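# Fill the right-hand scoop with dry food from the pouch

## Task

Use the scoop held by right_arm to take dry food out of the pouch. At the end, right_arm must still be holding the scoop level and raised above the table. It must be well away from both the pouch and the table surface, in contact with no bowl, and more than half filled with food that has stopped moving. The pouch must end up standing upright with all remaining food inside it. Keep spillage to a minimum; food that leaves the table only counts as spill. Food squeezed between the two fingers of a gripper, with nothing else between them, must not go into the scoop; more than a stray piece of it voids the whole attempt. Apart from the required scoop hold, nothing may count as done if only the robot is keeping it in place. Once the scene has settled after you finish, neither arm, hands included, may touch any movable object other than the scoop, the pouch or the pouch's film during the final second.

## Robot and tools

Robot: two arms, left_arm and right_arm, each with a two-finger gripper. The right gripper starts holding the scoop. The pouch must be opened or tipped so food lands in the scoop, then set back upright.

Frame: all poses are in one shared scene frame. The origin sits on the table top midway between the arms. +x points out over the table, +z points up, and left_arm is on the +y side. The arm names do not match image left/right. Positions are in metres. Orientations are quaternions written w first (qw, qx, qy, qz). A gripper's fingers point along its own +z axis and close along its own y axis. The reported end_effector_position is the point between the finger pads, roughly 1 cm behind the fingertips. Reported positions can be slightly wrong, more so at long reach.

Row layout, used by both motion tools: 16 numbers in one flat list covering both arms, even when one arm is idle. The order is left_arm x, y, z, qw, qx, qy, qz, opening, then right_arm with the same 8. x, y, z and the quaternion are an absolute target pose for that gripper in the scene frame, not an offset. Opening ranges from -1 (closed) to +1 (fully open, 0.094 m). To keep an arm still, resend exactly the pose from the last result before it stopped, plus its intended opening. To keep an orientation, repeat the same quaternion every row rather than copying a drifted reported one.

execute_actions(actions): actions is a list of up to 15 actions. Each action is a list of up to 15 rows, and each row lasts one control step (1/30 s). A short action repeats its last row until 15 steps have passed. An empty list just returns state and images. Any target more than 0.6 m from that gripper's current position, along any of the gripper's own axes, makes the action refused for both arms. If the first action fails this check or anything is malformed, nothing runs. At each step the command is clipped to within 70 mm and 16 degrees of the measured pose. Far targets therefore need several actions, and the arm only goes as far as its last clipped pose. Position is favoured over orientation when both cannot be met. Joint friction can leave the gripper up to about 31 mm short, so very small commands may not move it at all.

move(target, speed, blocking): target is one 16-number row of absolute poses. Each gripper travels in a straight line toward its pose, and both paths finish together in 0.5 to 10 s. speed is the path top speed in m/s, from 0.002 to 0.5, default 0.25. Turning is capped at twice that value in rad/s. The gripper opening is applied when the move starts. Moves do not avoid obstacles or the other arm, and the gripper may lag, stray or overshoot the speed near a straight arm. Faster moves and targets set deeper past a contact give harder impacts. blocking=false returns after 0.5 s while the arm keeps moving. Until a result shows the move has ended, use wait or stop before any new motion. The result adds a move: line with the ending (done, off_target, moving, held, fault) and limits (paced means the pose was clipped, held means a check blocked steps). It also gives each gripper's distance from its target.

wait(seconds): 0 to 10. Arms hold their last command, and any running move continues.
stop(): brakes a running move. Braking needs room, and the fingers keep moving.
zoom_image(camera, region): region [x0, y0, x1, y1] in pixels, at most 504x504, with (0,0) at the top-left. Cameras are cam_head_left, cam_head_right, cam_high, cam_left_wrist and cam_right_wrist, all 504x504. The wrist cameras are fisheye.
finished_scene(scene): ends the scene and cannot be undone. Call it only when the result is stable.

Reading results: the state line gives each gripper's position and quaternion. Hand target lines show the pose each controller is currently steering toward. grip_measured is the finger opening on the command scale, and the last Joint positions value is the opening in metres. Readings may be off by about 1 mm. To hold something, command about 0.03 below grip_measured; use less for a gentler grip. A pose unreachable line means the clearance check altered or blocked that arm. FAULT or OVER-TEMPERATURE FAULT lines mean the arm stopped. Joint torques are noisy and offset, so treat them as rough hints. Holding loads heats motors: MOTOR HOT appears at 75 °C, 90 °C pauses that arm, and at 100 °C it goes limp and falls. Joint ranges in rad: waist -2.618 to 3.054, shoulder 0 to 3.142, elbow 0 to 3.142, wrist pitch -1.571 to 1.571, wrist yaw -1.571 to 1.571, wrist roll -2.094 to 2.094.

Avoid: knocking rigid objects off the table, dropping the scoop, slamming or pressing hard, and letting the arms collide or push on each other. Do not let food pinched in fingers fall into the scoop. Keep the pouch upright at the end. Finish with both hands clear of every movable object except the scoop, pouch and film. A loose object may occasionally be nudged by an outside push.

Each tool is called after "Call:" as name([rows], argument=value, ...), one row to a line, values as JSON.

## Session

Call:
execute_actions(actions=[])

Scene clock: 0.00 s.
left_arm: end_effector_position=(+0.3459, +0.3090, +0.4099) grip_measured=+1.000 end_effector_quat_wxyz=(+0.713, -0.025, +0.700, +0.027) | right_arm: end_effector_position=(+0.3030, -0.2304, +0.2811) grip_measured=-0.581 end_effector_quat_wxyz=(+0.791, -0.088, +0.596, +0.110)
Joint positions: left_arm=[ 0.007  1.035  1.055 -0.002  0.003  0.002  0.094] | right_arm=[ 0.444  0.964  0.243  1.    -0.016 -0.004  0.02 ]
Joint velocities: left_arm=[-0.002 -0.002  0.002  0.022  0.022 -0.066  0.   ] | right_arm=[-0.002 -0.002  0.027  0.051  0.037 -0.022 -0.   ]
Joint torques (N m, as the arm reports them, + toward a larger angle): no reading
Motor temperatures (°C, as the motors report them): left_arm=[23 32 38 27 22 23] | right_arm=[25 27 32 31 22 22]
Hand target (left_arm): +0.346, +0.309, +0.410; +0.713, -0.025, +0.700, +0.027
Hand target (right_arm): +0.303, -0.230, +0.281; +0.791, -0.088, +0.595, +0.110

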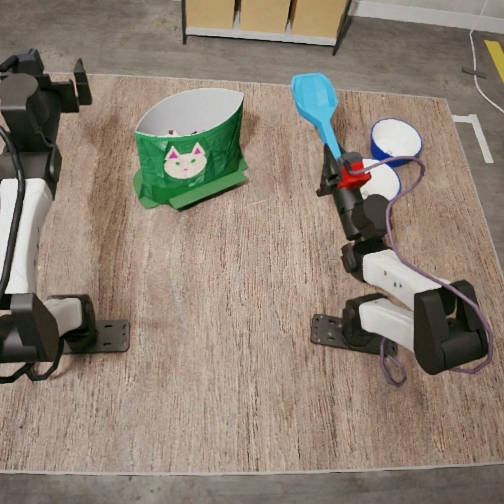

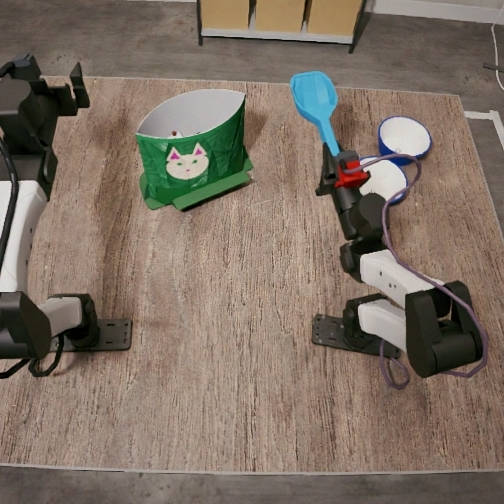

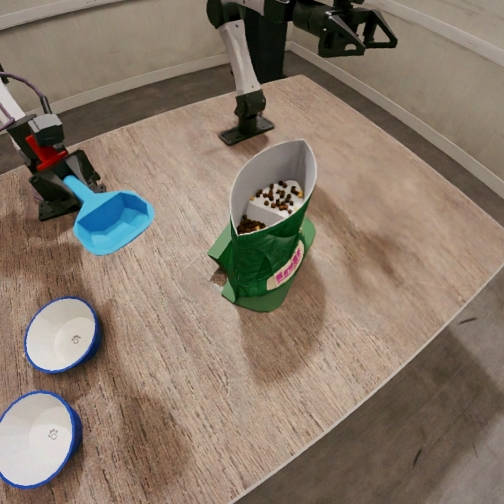

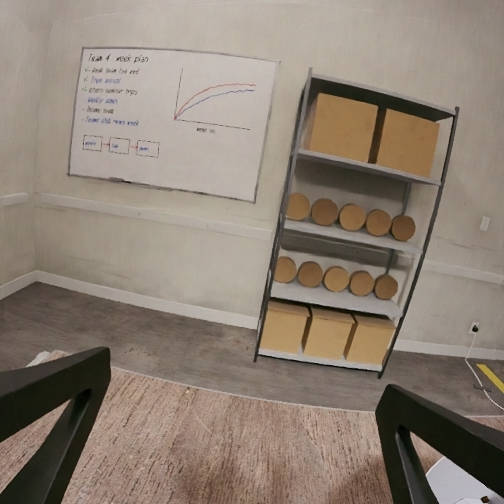

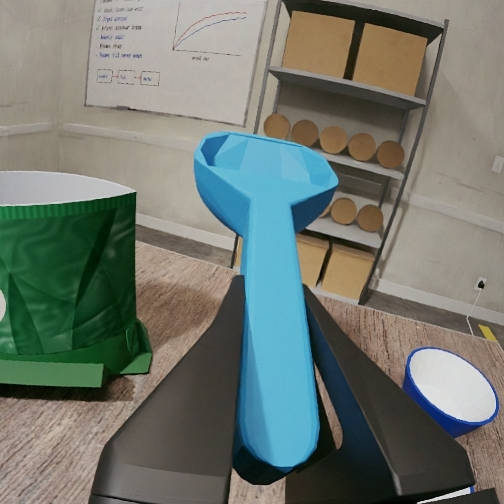

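Call:
move(target=[0.41,0.02,0.28,0.224,0.483,0.836,-0.129,0.5,0.2,-0.27,0.3,0.7,0,0.7,0,-0.7], speed=0.2)

Scene clock: 10.37 s.
left_arm: end_effector_position=(+0.4150, +0.0277, +0.2850) grip_measured=+0.503 end_effector_quat_wxyz=(+0.286, +0.462, +0.829, -0.128) | right_arm: end_effector_position=(+0.2023, -0.2668, +0.2924) grip_measured=-0.581 end_effector_quat_wxyz=(+0.700, -0.007, +0.714, -0.004)
Joint positions: left_arm=[-0.49   2.313  2.851 -1.533  0.293  0.508  0.071] | right_arm=[ 1.049  0.293  0.496 -0.234  0.869  0.008  0.02 ]
Joint velocities: left_arm=[ 0.007  0.012 -0.002 -0.081 -0.095 -0.007  0.001] | right_arm=[ 0.002 -0.012 -0.007  0.007  0.037  0.007  0.   ]
Joint torques (N m, as the arm reports them, + toward a larger angle): left_arm=[ -1.   -12.1    6.93   1.51   0.3   -0.03] | right_arm=[ 0.9  -0.16  9.95  1.71  0.15  0.04]
Motor temperatures (°C, as the motors report them): left_arm=[23 33 40 29 22 23] | right_arm=[25 27 34 34 22 22]
Hand target (left_arm): +0.412, +0.022, +0.281; +0.280, +0.469, +0.827, -0.133
Hand target (right_arm): +0.198, -0.271, +0.299; +0.705, +0.002, +0.709, +0.003
Off the commanded pose (left_arm): 0.010 m, 8 deg.
Off the commanded pose (right_arm): 0.009 m, 1 deg.
elbow stopped short (left arm): the move would have taken joint 3 (elbow) straighter than the controller allows; a more bent joint 3 avoids this.
move: off_target (left_arm)

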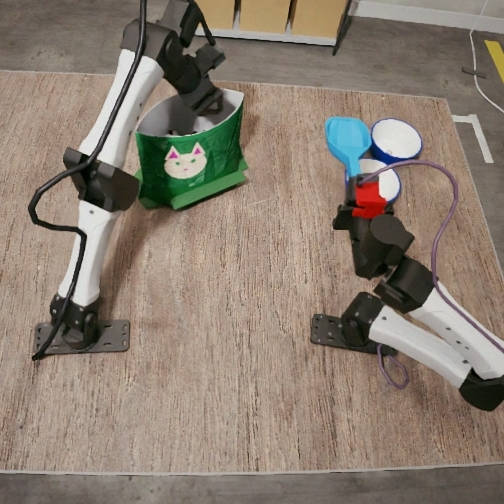

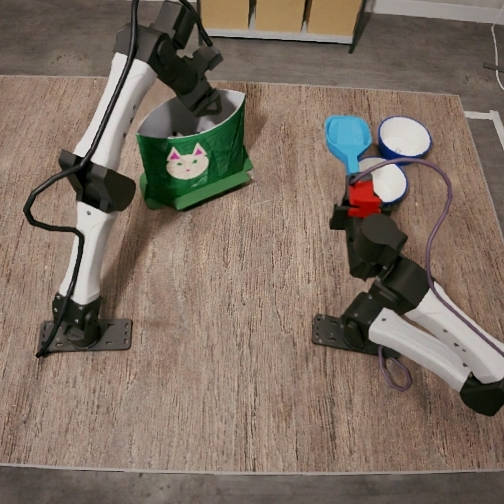

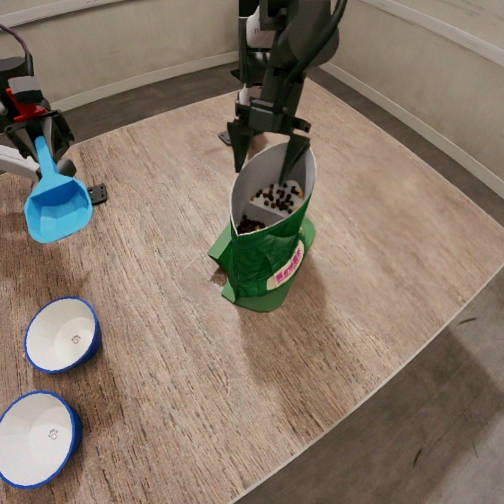

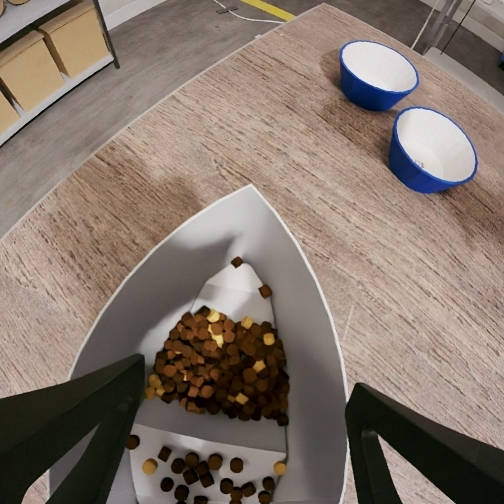

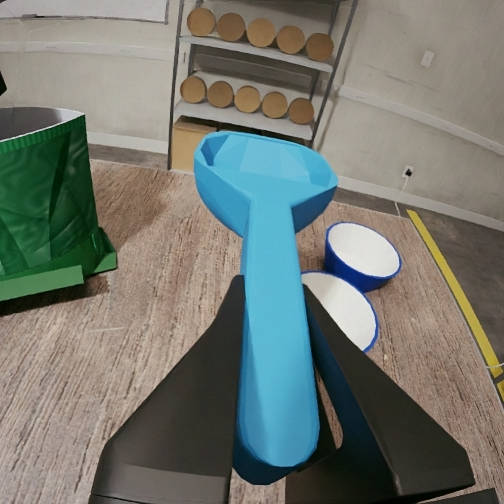

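Call:
move(target=[0.40,-0.015,0.25,0.3,0.47,0.81,-0.17,0.5,0.2,-0.27,0.3,0.7,0,0.7,0,-0.7], speed=0.1)

Call:
move(target=[0.405,-0.02,0.195,0.3,0.47,0.81,-0.17,0.5,0.2,-0.27,0.3,0.7,0,0.7,0,-0.7], speed=0.08)

Scene clock: 16.10 s.
left_arm: end_effector_position=(+0.4068, -0.0112, +0.2529) grip_measured=+0.503 end_effector_quat_wxyz=(+0.305, +0.469, +0.813, -0.164) | right_arm: end_effector_position=(+0.2023, -0.2672, +0.2922) grip_measured=-0.581 end_effector_quat_wxyz=(+0.700, -0.007, +0.714, -0.006)
Joint positions: left_arm=[-0.551  2.08   2.244 -1.099  0.337  0.451  0.071] | right_arm=[ 1.049  0.293  0.496 -0.235  0.871  0.005  0.02 ]
Joint velocities: left_arm=[ 0.007 -0.017 -0.007  0.037  0.051  0.022 -0.   ] | right_arm=[-0.002  0.002 -0.022 -0.022  0.022  0.022  0.   ]
Joint torques (N m, as the arm reports them, + toward a larger angle): left_arm=[ -0.97 -13.84   5.19   1.79   0.28  -0.07] | right_arm=[ 0.25  0.61  9.56  1.9   0.05 -0.02]
Motor temperatures (°C, as the motors report them): left_arm=[23 36 40 29 22 23] | right_arm=[25 27 35 34 22 22]
Hand target (left_arm): +0.401, -0.015, +0.250; +0.300, +0.471, +0.812, -0.170
Hand target (right_arm): +0.200, -0.270, +0.300; +0.707, -0.000, +0.707, -0.000
Off the commanded pose (left_arm): 0.008 m, 1 deg.
Off the commanded pose (right_arm): 0.009 m, 2 deg.
move: done

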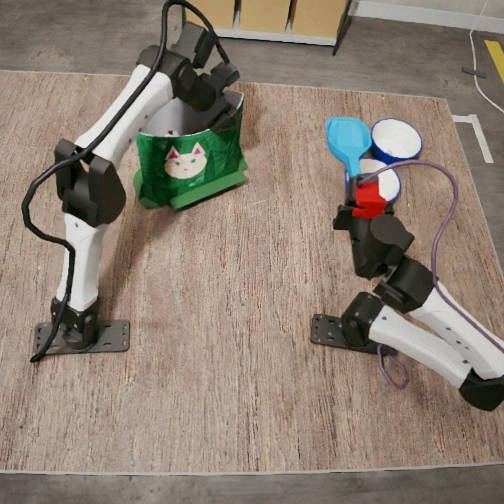

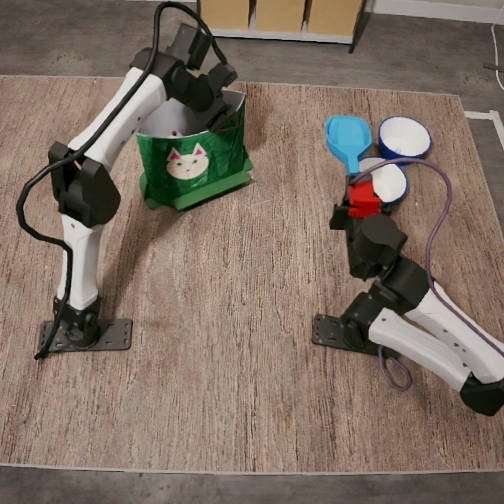

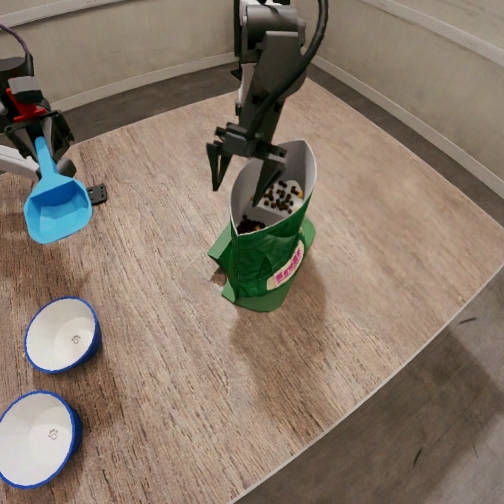

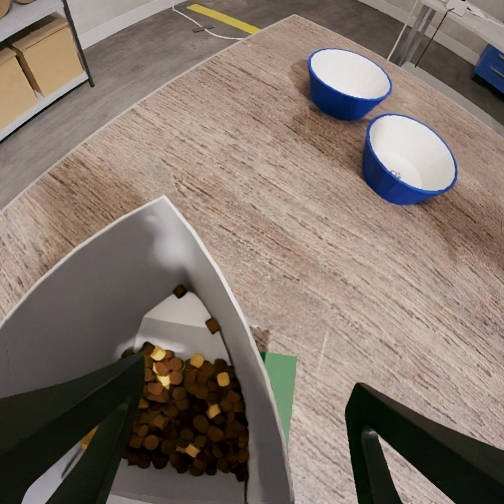

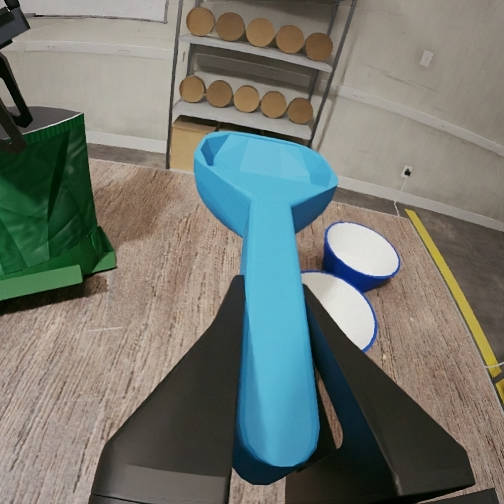

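Scene clock: 17.27 s.
left_arm: end_effector_position=(+0.4149, -0.0167, +0.2223) grip_measured=+0.502 end_effector_quat_wxyz=(+0.334, +0.467, +0.801, -0.167) | right_arm: end_effector_position=(+0.2023, -0.2672, +0.2922) grip_measured=-0.581 end_effector_quat_wxyz=(+0.700, -0.007, +0.714, -0.006)
Joint positions: left_arm=[-0.551  2.008  1.968 -0.832  0.344  0.445  0.071] | right_arm=[ 1.049  0.293  0.496 -0.235  0.871  0.005  0.02 ]
Joint velocities: left_arm=[-0.002  0.007  0.012 -0.066 -0.007 -0.007  0.001] | right_arm=[ 0.007  0.002 -0.002 -0.022  0.007  0.037  0.001]
Joint torques (N m, as the arm reports them, + toward a larger angle): left_arm=[ -1.29 -11.43   4.69   1.74   0.13  -0.11] | right_arm=[ 0.25  0.61  9.59  1.91  0.06 -0.02]
Motor temperatures (°C, as the motors report them): left_arm=[23 37 40 29 22 23] | right_arm=[25 27 35 35 22 22]
Hand target (left_arm): +0.405, -0.020, +0.196; +0.301, +0.471, +0.812, -0.170
Hand target (right_arm): +0.200, -0.270, +0.300; +0.707, -0.000, +0.707, -0.000
Off the commanded pose (left_arm): 0.029 m, 4 deg.
Off the commanded pose (right_arm): 0.009 m, 2 deg.
move: off_target (left_arm)

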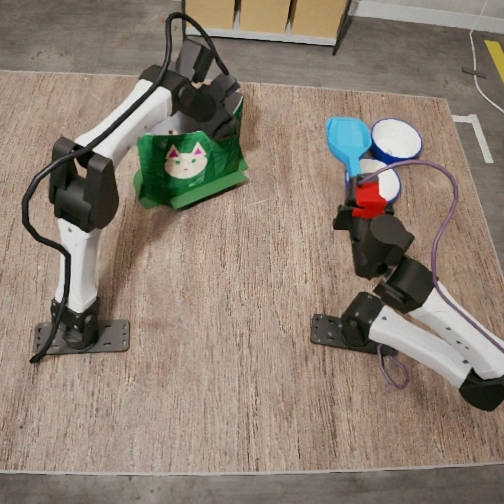

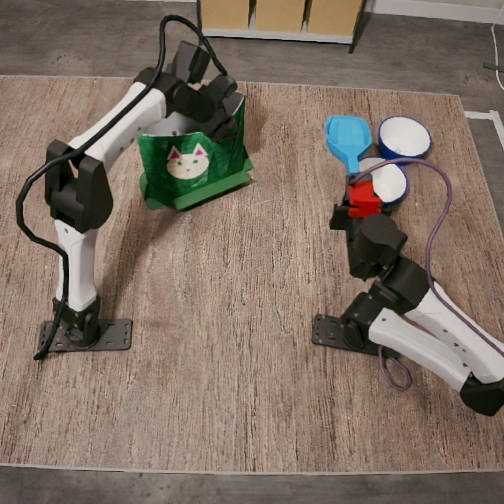

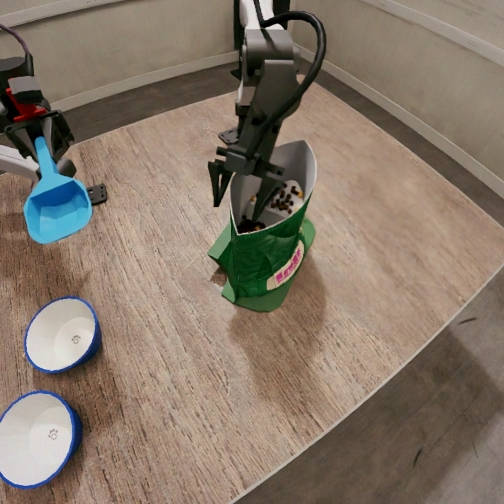

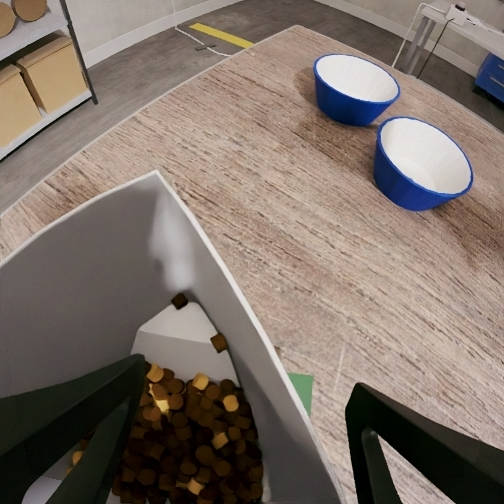

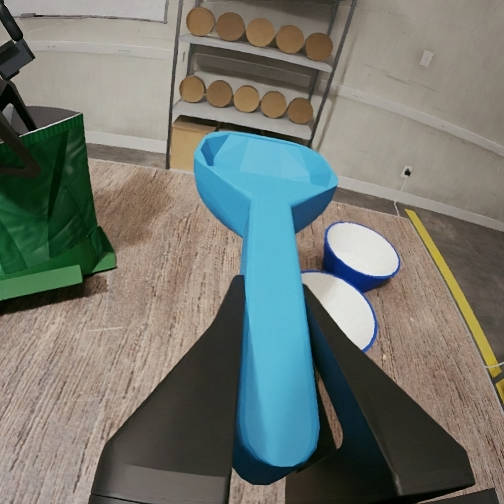

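Call:
move(target=[0.41,-0.018,0.215,0.334,0.467,0.801,-0.167,-1,0.2,-0.27,0.3,0.7,0,0.7,0,-0.7], speed=0.05)

Call:
move(target=[0.17,0.0,0.235,0.209,0.743,0.573,-0.27,-1,0.2,-0.27,0.3,0.7,0,0.7,0,-0.7], speed=0.05)

Scene clock: 22.70 s.
left_arm: end_effector_position=(+0.4154, -0.0170, +0.2232) grip_measured=-0.970 end_effector_quat_wxyz=(+0.343, +0.465, +0.798, -0.168) | right_arm: end_effector_position=(+0.2023, -0.2672, +0.2922) grip_measured=-0.581 end_effector_quat_wxyz=(+0.700, -0.007, +0.714, -0.006)
Joint positions: left_arm=[-0.551  1.992  1.936 -0.796  0.344  0.442  0.001] | right_arm=[ 1.049  0.293  0.496 -0.235  0.871  0.005  0.02 ]
Joint velocities: left_arm=[ 0.002  0.002 -0.007  0.007 -0.051 -0.007 -0.001] | right_arm=[ 0.002 -0.007 -0.007  0.022 -0.081 -0.022  0.   ]
Joint torques (N m, as the arm reports them, + toward a larger angle): left_arm=[ -0.79 -13.     5.21   1.97   0.1   -0.05] | right_arm=[ 0.26  0.62  9.59  1.91  0.06 -0.03]
Motor temperatures (°C, as the motors report them): left_arm=[23 39 39 30 22 23] | right_arm=[25 27 36 35 22 22]
Hand target (left_arm): +0.410, -0.018, +0.215; +0.334, +0.467, +0.801, -0.167
Hand target (right_arm): +0.200, -0.270, +0.300; +0.707, -0.000, +0.707, -0.000
Off the commanded pose (left_arm): 0.010 m, 1 deg.
Off the commanded pose (right_arm): 0.009 m, 2 deg.
move: done

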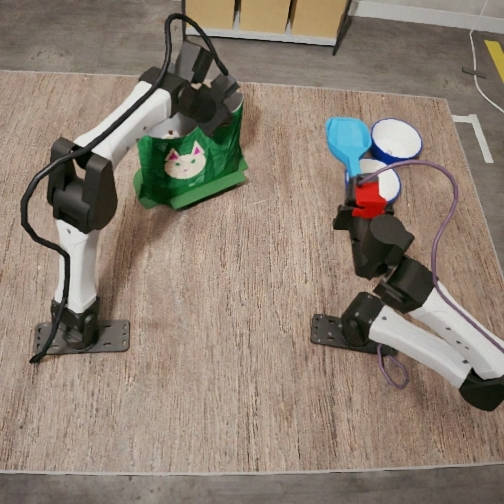

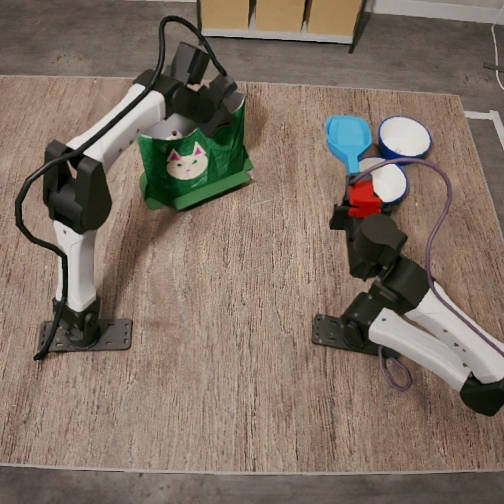

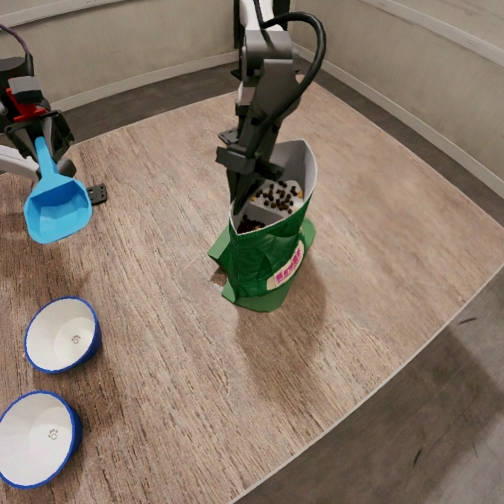

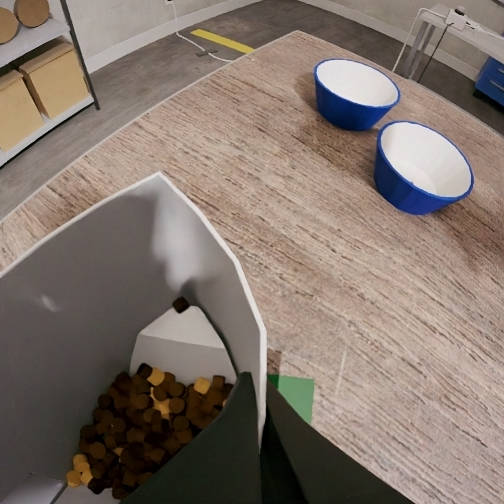

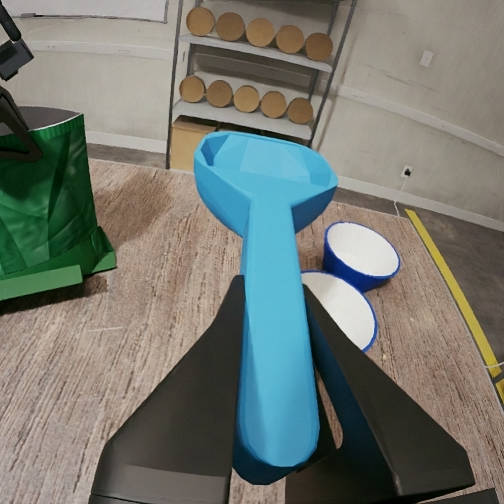

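Scene clock: 31.03 s.
left_arm: end_effector_position=(+0.2053, +0.0014, +0.2202) grip_measured=-0.970 end_effector_quat_wxyz=(+0.223, +0.740, +0.594, -0.224) | right_arm: end_effector_position=(+0.2023, -0.2672, +0.2922) grip_measured=-0.581 end_effector_quat_wxyz=(+0.700, -0.007, +0.714, -0.006)
Joint positions: left_arm=[-0.695  1.606  1.565 -1.176  0.55   1.063  0.001] | right_arm=[ 1.049  0.293  0.496 -0.235  0.871  0.005  0.02 ]
Joint velocities: left_arm=[ 0.002  0.002 -0.012 -0.051 -0.081  0.081  0.001] | right_arm=[-0.022 -0.012 -0.022 -0.022 -0.037  0.022  0.001]
Joint torques (N m, as the arm reports them, + toward a larger angle): left_arm=[ -2.38 -11.7    6.28   0.35   1.14  -0.1 ] | right_arm=[ 0.21  0.62  9.58  1.91  0.06 -0.02]
Motor temperatures (°C, as the motors report them): left_arm=[23 43 39 29 22 23] | right_arm=[25 27 37 36 22 22]
Hand target (left_arm): +0.172, -0.001, +0.233; +0.210, +0.743, +0.575, -0.270
Hand target (right_arm): +0.200, -0.270, +0.300; +0.707, -0.000, +0.707, -0.000
Off the commanded pose (left_arm): 0.038 m, 6 deg.
Off the commanded pose (right_arm): 0.009 m, 2 deg.
move: off_target (left_arm)

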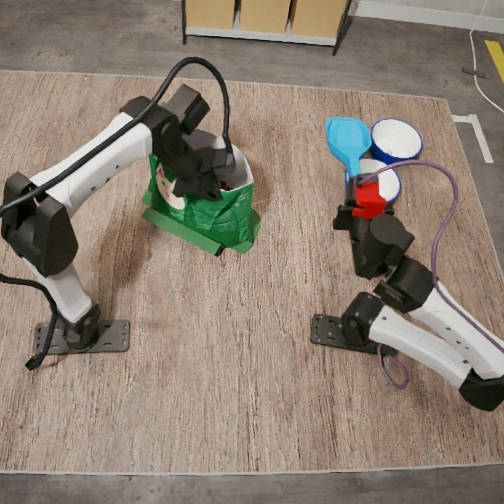

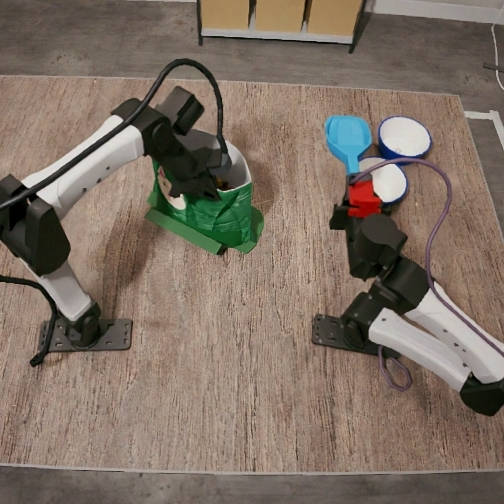

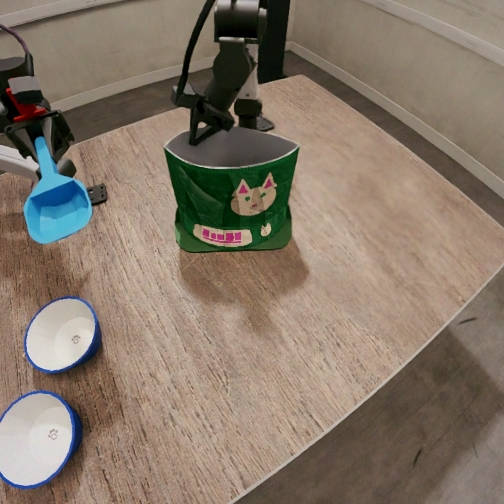

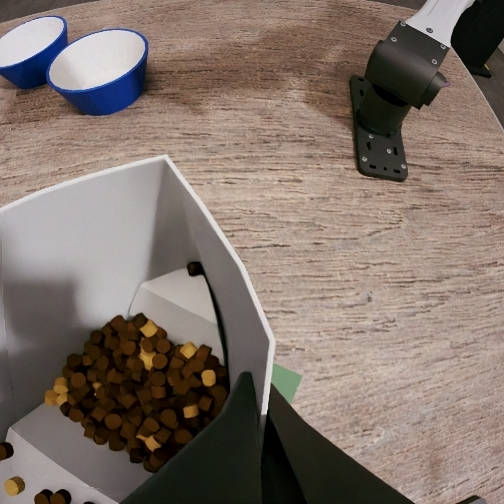

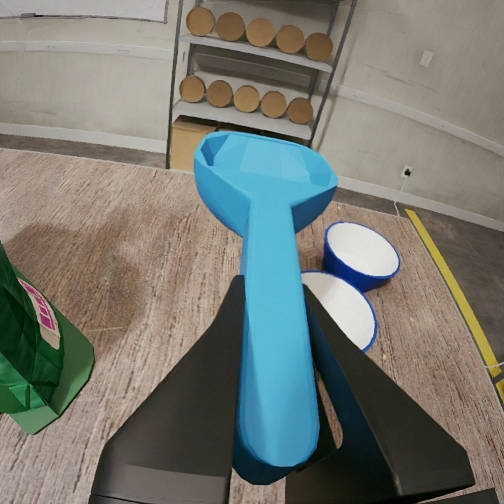

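Call:
move(target=[0.09,0.01,0.235,0.223,0.73,0.6,-0.25,-1,0.2,-0.27,0.3,0.7,0,0.7,0,-0.7], speed=0.05)

Call:
move(target=[0.13,0.01,0.22,0.223,0.73,0.6,-0.25,0.3,0.2,-0.27,0.3,0.7,0,0.7,0,-0.7], speed=0.05)

Call:
move(target=[0.14,0.04,0.3,0.223,0.73,0.6,-0.25,0.3,0.2,-0.27,0.3,0.7,0,0.7,0,-0.7], speed=0.15)

Call:
move(target=[0.236,0.15,0.29,0.21,-0.23,0.947,-0.08,0.3,0.13,-0.2,0.33,0.56,-0.38,0.66,0.32,-0.7], speed=0.25)

Scene clock: 39.30 s.
left_arm: end_effector_position=(+0.1122, +0.0119, +0.2198) grip_measured=-0.970 end_effector_quat_wxyz=(+0.218, +0.727, +0.615, -0.213) | right_arm: end_effector_position=(+0.2023, -0.2672, +0.2922) grip_measured=-0.581 end_effector_quat_wxyz=(+0.700, -0.007, +0.714, -0.006)
Joint positions: left_arm=[-0.924  1.288  1.284 -1.101  0.424  0.78   0.001] | right_arm=[ 1.049  0.293  0.496 -0.235  0.871  0.005  0.02 ]
Joint velocities: left_arm=[-0.002 -0.012  0.002 -0.007  0.022 -0.11  -0.001] | right_arm=[ 0.007 -0.022 -0.007 -0.022 -0.037 -0.066  0.001]
Joint torques (N m, as the arm reports them, + toward a larger angle): left_arm=[-2.01 -8.54  7.13  1.23  0.94 -0.24] | right_arm=[ 0.25  0.61  9.6   1.9   0.06 -0.02]
Motor temperatures (°C, as the motors report them): left_arm=[23 44 40 28 23 23] | right_arm=[25 27 38 37 22 22]
Hand target (left_arm): +0.091, +0.010, +0.234; +0.221, +0.729, +0.598, -0.250
Hand target (right_arm): +0.200, -0.270, +0.300; +0.707, -0.000, +0.707, -0.000
Off the commanded pose (left_arm): 0.027 m, 5 deg.
Off the commanded pose (right_arm): 0.009 m, 2 deg.
move: off_target (left_arm)

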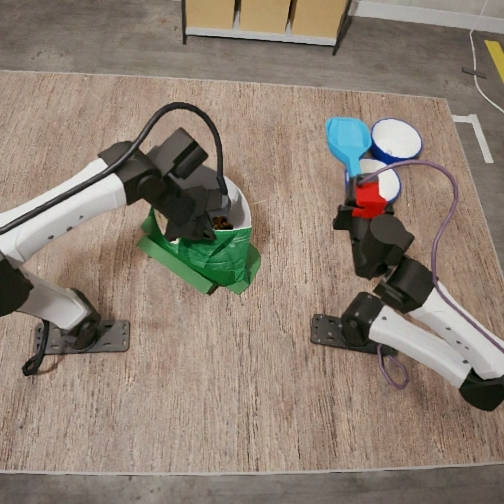

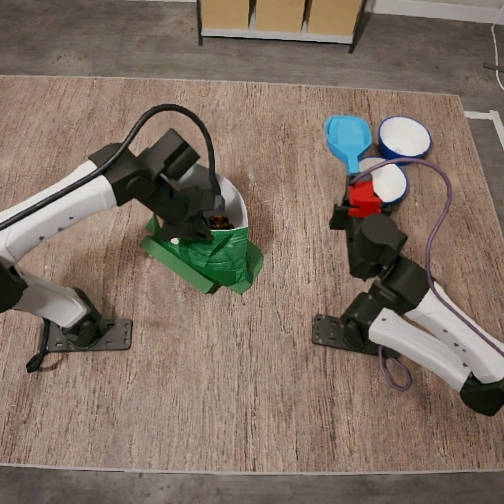

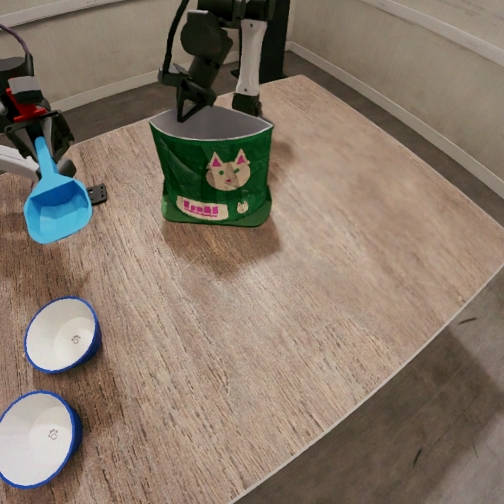

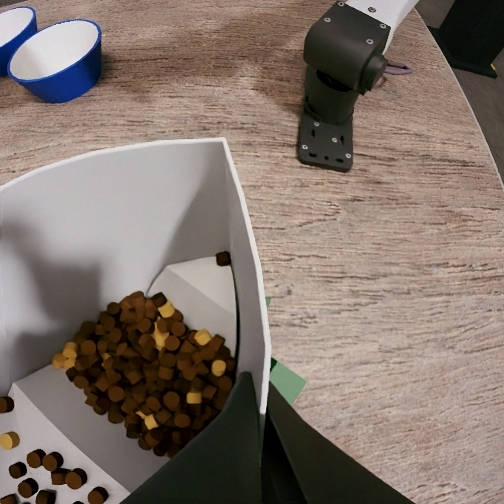

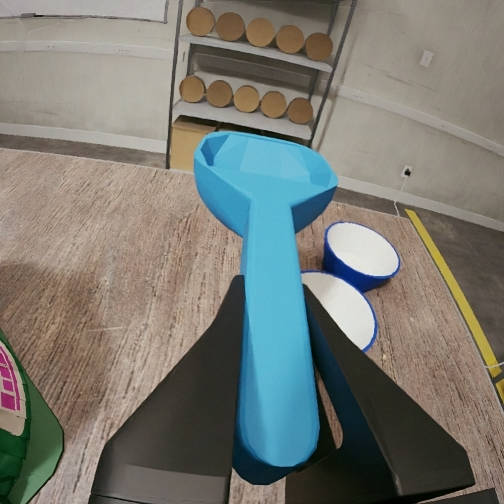

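Scene clock: 40.50 s.
left_arm: end_effector_position=(+0.1247, +0.0122, +0.2172) grip_measured=+0.297 end_effector_quat_wxyz=(+0.220, +0.730, +0.599, -0.246) | right_arm: end_effector_position=(+0.2023, -0.2672, +0.2922) grip_measured=-0.581 end_effector_quat_wxyz=(+0.700, -0.007, +0.714, -0.006)
Joint positions: left_arm=[-0.835  1.328  1.284 -1.096  0.535  0.881  0.061] | right_arm=[ 1.049  0.293  0.496 -0.235  0.871  0.005  0.02 ]
Joint velocities: left_arm=[-0.002 -0.002  0.007  0.007  0.051 -0.022 -0.001] | right_arm=[-0.012 -0.007 -0.002 -0.037 -0.007  0.007  0.001]
Joint torques (N m, as the arm reports them, + toward a larger angle): left_arm=[ 0.35 -4.07  8.71  1.3   0.4  -0.03] | right_arm=[ 0.25  0.62  9.58  1.91  0.05 -0.02]
Motor temperatures (°C, as the motors report them): left_arm=[23 43 40 28 22 23] | right_arm=[25 27 38 37 22 22]
Hand target (left_arm): +0.130, +0.010, +0.220; +0.223, +0.728, +0.599, -0.249
Hand target (right_arm): +0.200, -0.270, +0.300; +0.707, -0.000, +0.707, -0.000
Off the commanded pose (left_arm): 0.006 m, 0 deg.
Off the commanded pose (right_arm): 0.009 m, 2 deg.
move: done

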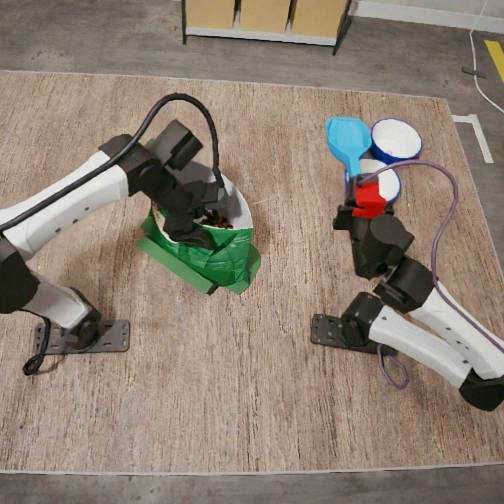

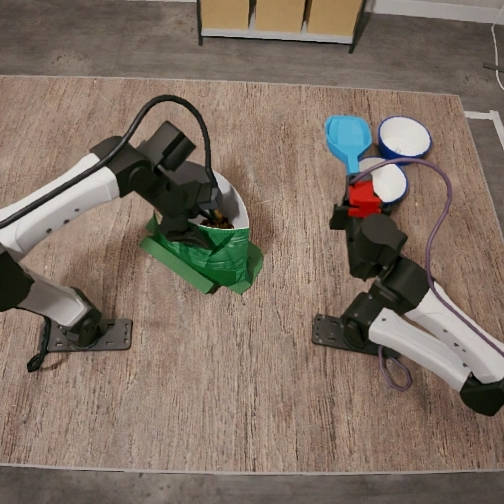

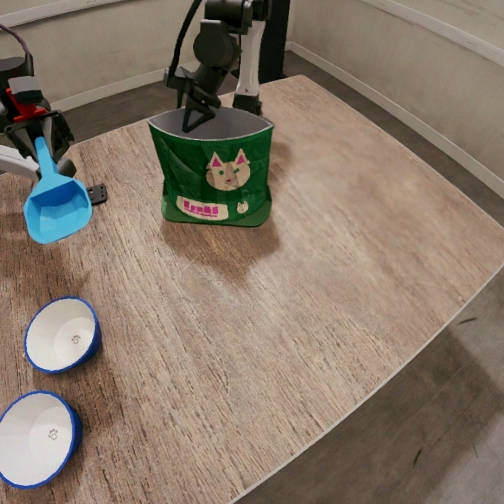

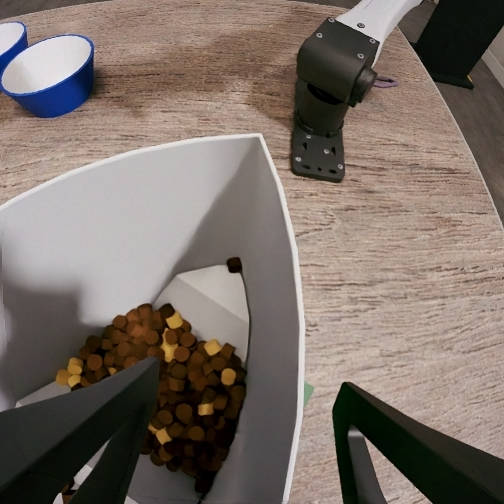

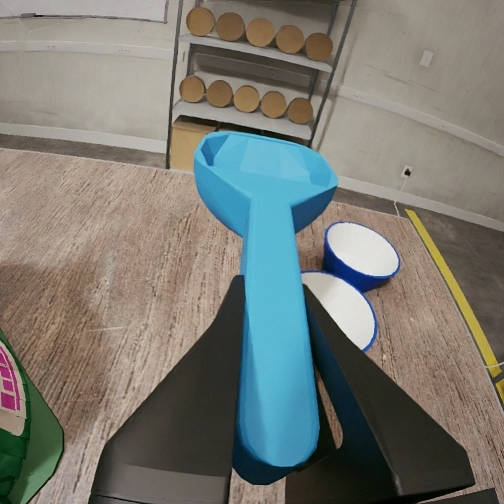

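Scene clock: 41.77 s.
left_arm: end_effector_position=(+0.1353, +0.0404, +0.2996) grip_measured=+0.297 end_effector_quat_wxyz=(+0.227, +0.731, +0.595, -0.245) | right_arm: end_effector_position=(+0.2023, -0.2672, +0.2922) grip_measured=-0.581 end_effector_quat_wxyz=(+0.700, -0.007, +0.714, -0.006)
Joint positions: left_arm=[-0.71   1.413  1.704 -1.49   0.585  1.019  0.061] | right_arm=[ 1.049  0.293  0.496 -0.235  0.871  0.005  0.02 ]
Joint velocities: left_arm=[-0.007 -0.002 -0.002  0.007 -0.037  0.007 -0.   ] | right_arm=[-0.032  0.002  0.012  0.007 -0.051 -0.037  0.   ]
Joint torques (N m, as the arm reports them, + toward a larger angle): left_arm=[ 0.36 -4.06  7.76  1.08  0.45  0.  ] | right_arm=[ 0.24  0.58  9.56  1.91  0.06 -0.02]
Motor temperatures (°C, as the motors report them): left_arm=[23 43 40 28 22 23] | right_arm=[25 27 38 37 22 22]
Hand target (left_arm): +0.139, +0.041, +0.300; +0.223, +0.728, +0.598, -0.249
Hand target (right_arm): +0.200, -0.270, +0.300; +0.707, -0.000, +0.707, -0.000
Off the commanded pose (left_arm): 0.005 m, 1 deg.
Off the commanded pose (right_arm): 0.009 m, 2 deg.
move: done

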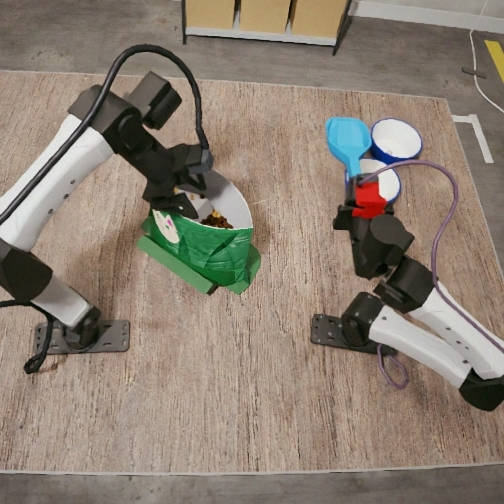

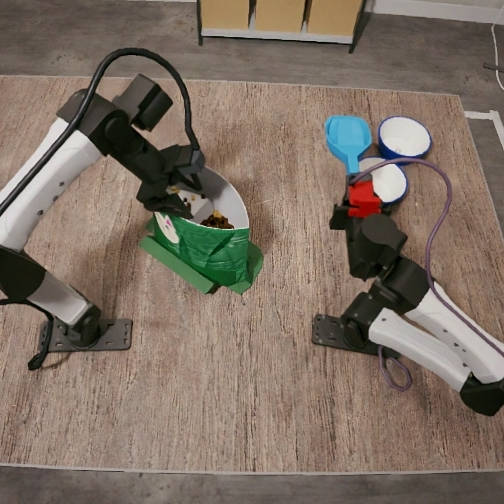

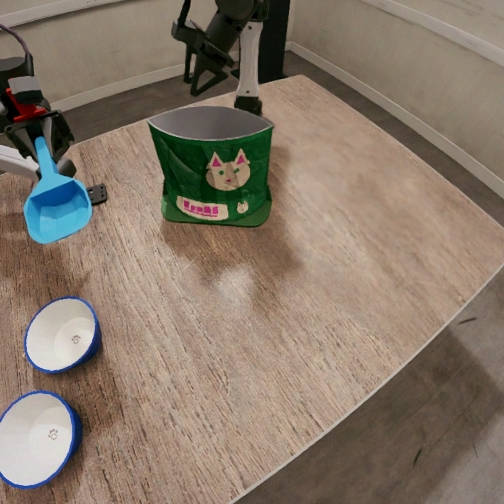

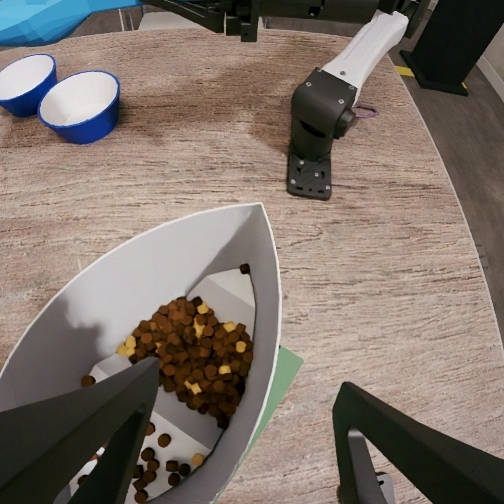

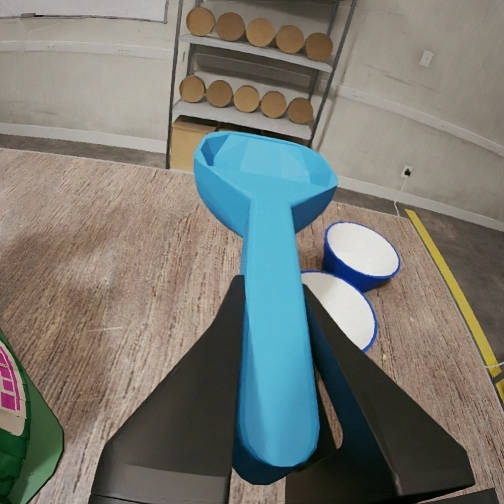

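Scene clock: 46.77 s.
left_arm: end_effector_position=(+0.2308, +0.1460, +0.2900) grip_measured=+0.298 end_effector_quat_wxyz=(+0.211, -0.219, +0.949, -0.088) | right_arm: end_effector_position=(+0.1285, -0.1980, +0.3282) grip_measured=-0.581 end_effector_quat_wxyz=(+0.570, -0.381, +0.660, +0.307)
Joint positions: left_arm=[-0.656  1.411  1.745 -1.479 -0.182 -1.001  0.061] | right_arm=[-0.213  0.591  0.977 -1.171 -1.34  -0.801  0.02 ]
Joint velocities: left_arm=[-0.007  0.012  0.007 -0.037  0.022  0.051  0.   ] | right_arm=[-0.007  0.032  0.007 -0.037 -0.125 -0.168 -0.001]
Joint torques (N m, as the arm reports them, + toward a larger angle): left_arm=[ 0.67 -3.81  7.78  1.17 -0.26 -0.13] | right_arm=[-0.51  3.18  8.44  1.11 -0.81 -0.05]
Motor temperatures (°C, as the motors report them): left_arm=[23 41 40 29 22 23] | right_arm=[25 27 38 37 22 22]
Hand target (left_arm): +0.235, +0.150, +0.290; +0.210, -0.230, +0.947, -0.079
Hand target (right_arm): +0.128, -0.198, +0.331; +0.568, -0.377, +0.659, +0.318
Off the commanded pose (left_arm): 0.007 m, 2 deg.
Off the commanded pose (right_arm): 0.003 m, 2 deg.
move: done

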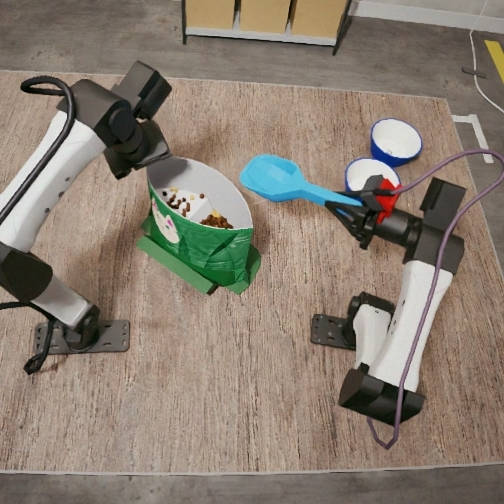

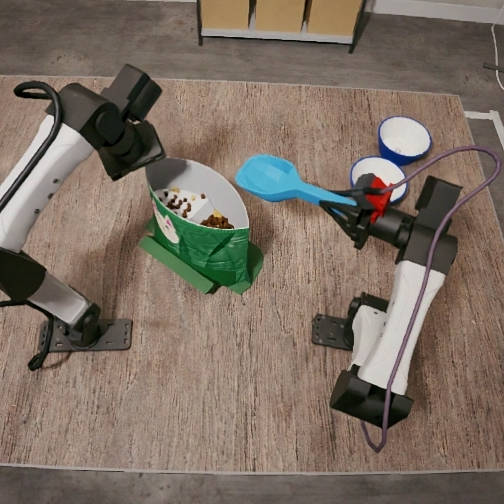

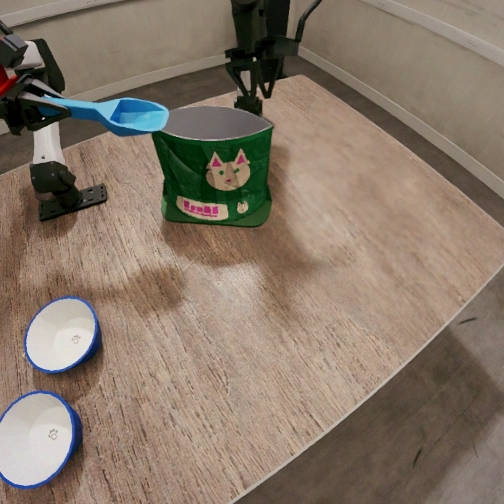

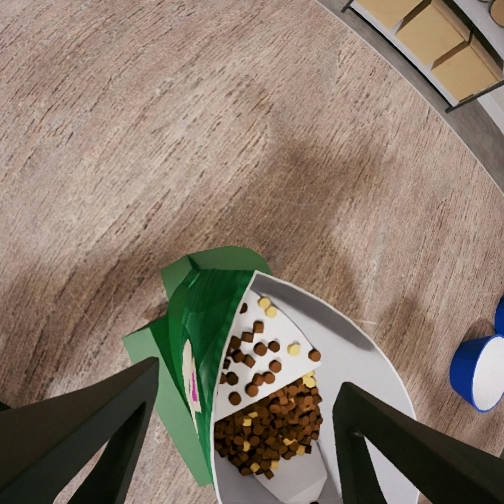

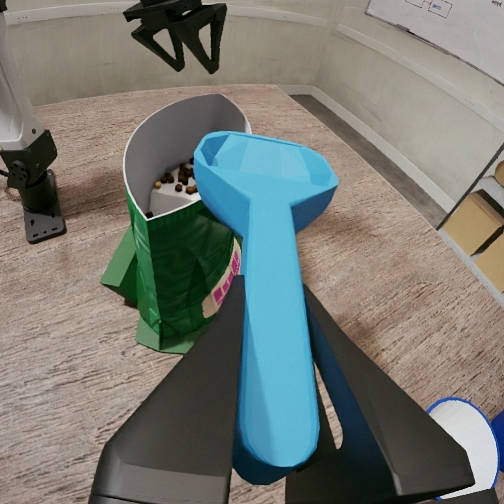

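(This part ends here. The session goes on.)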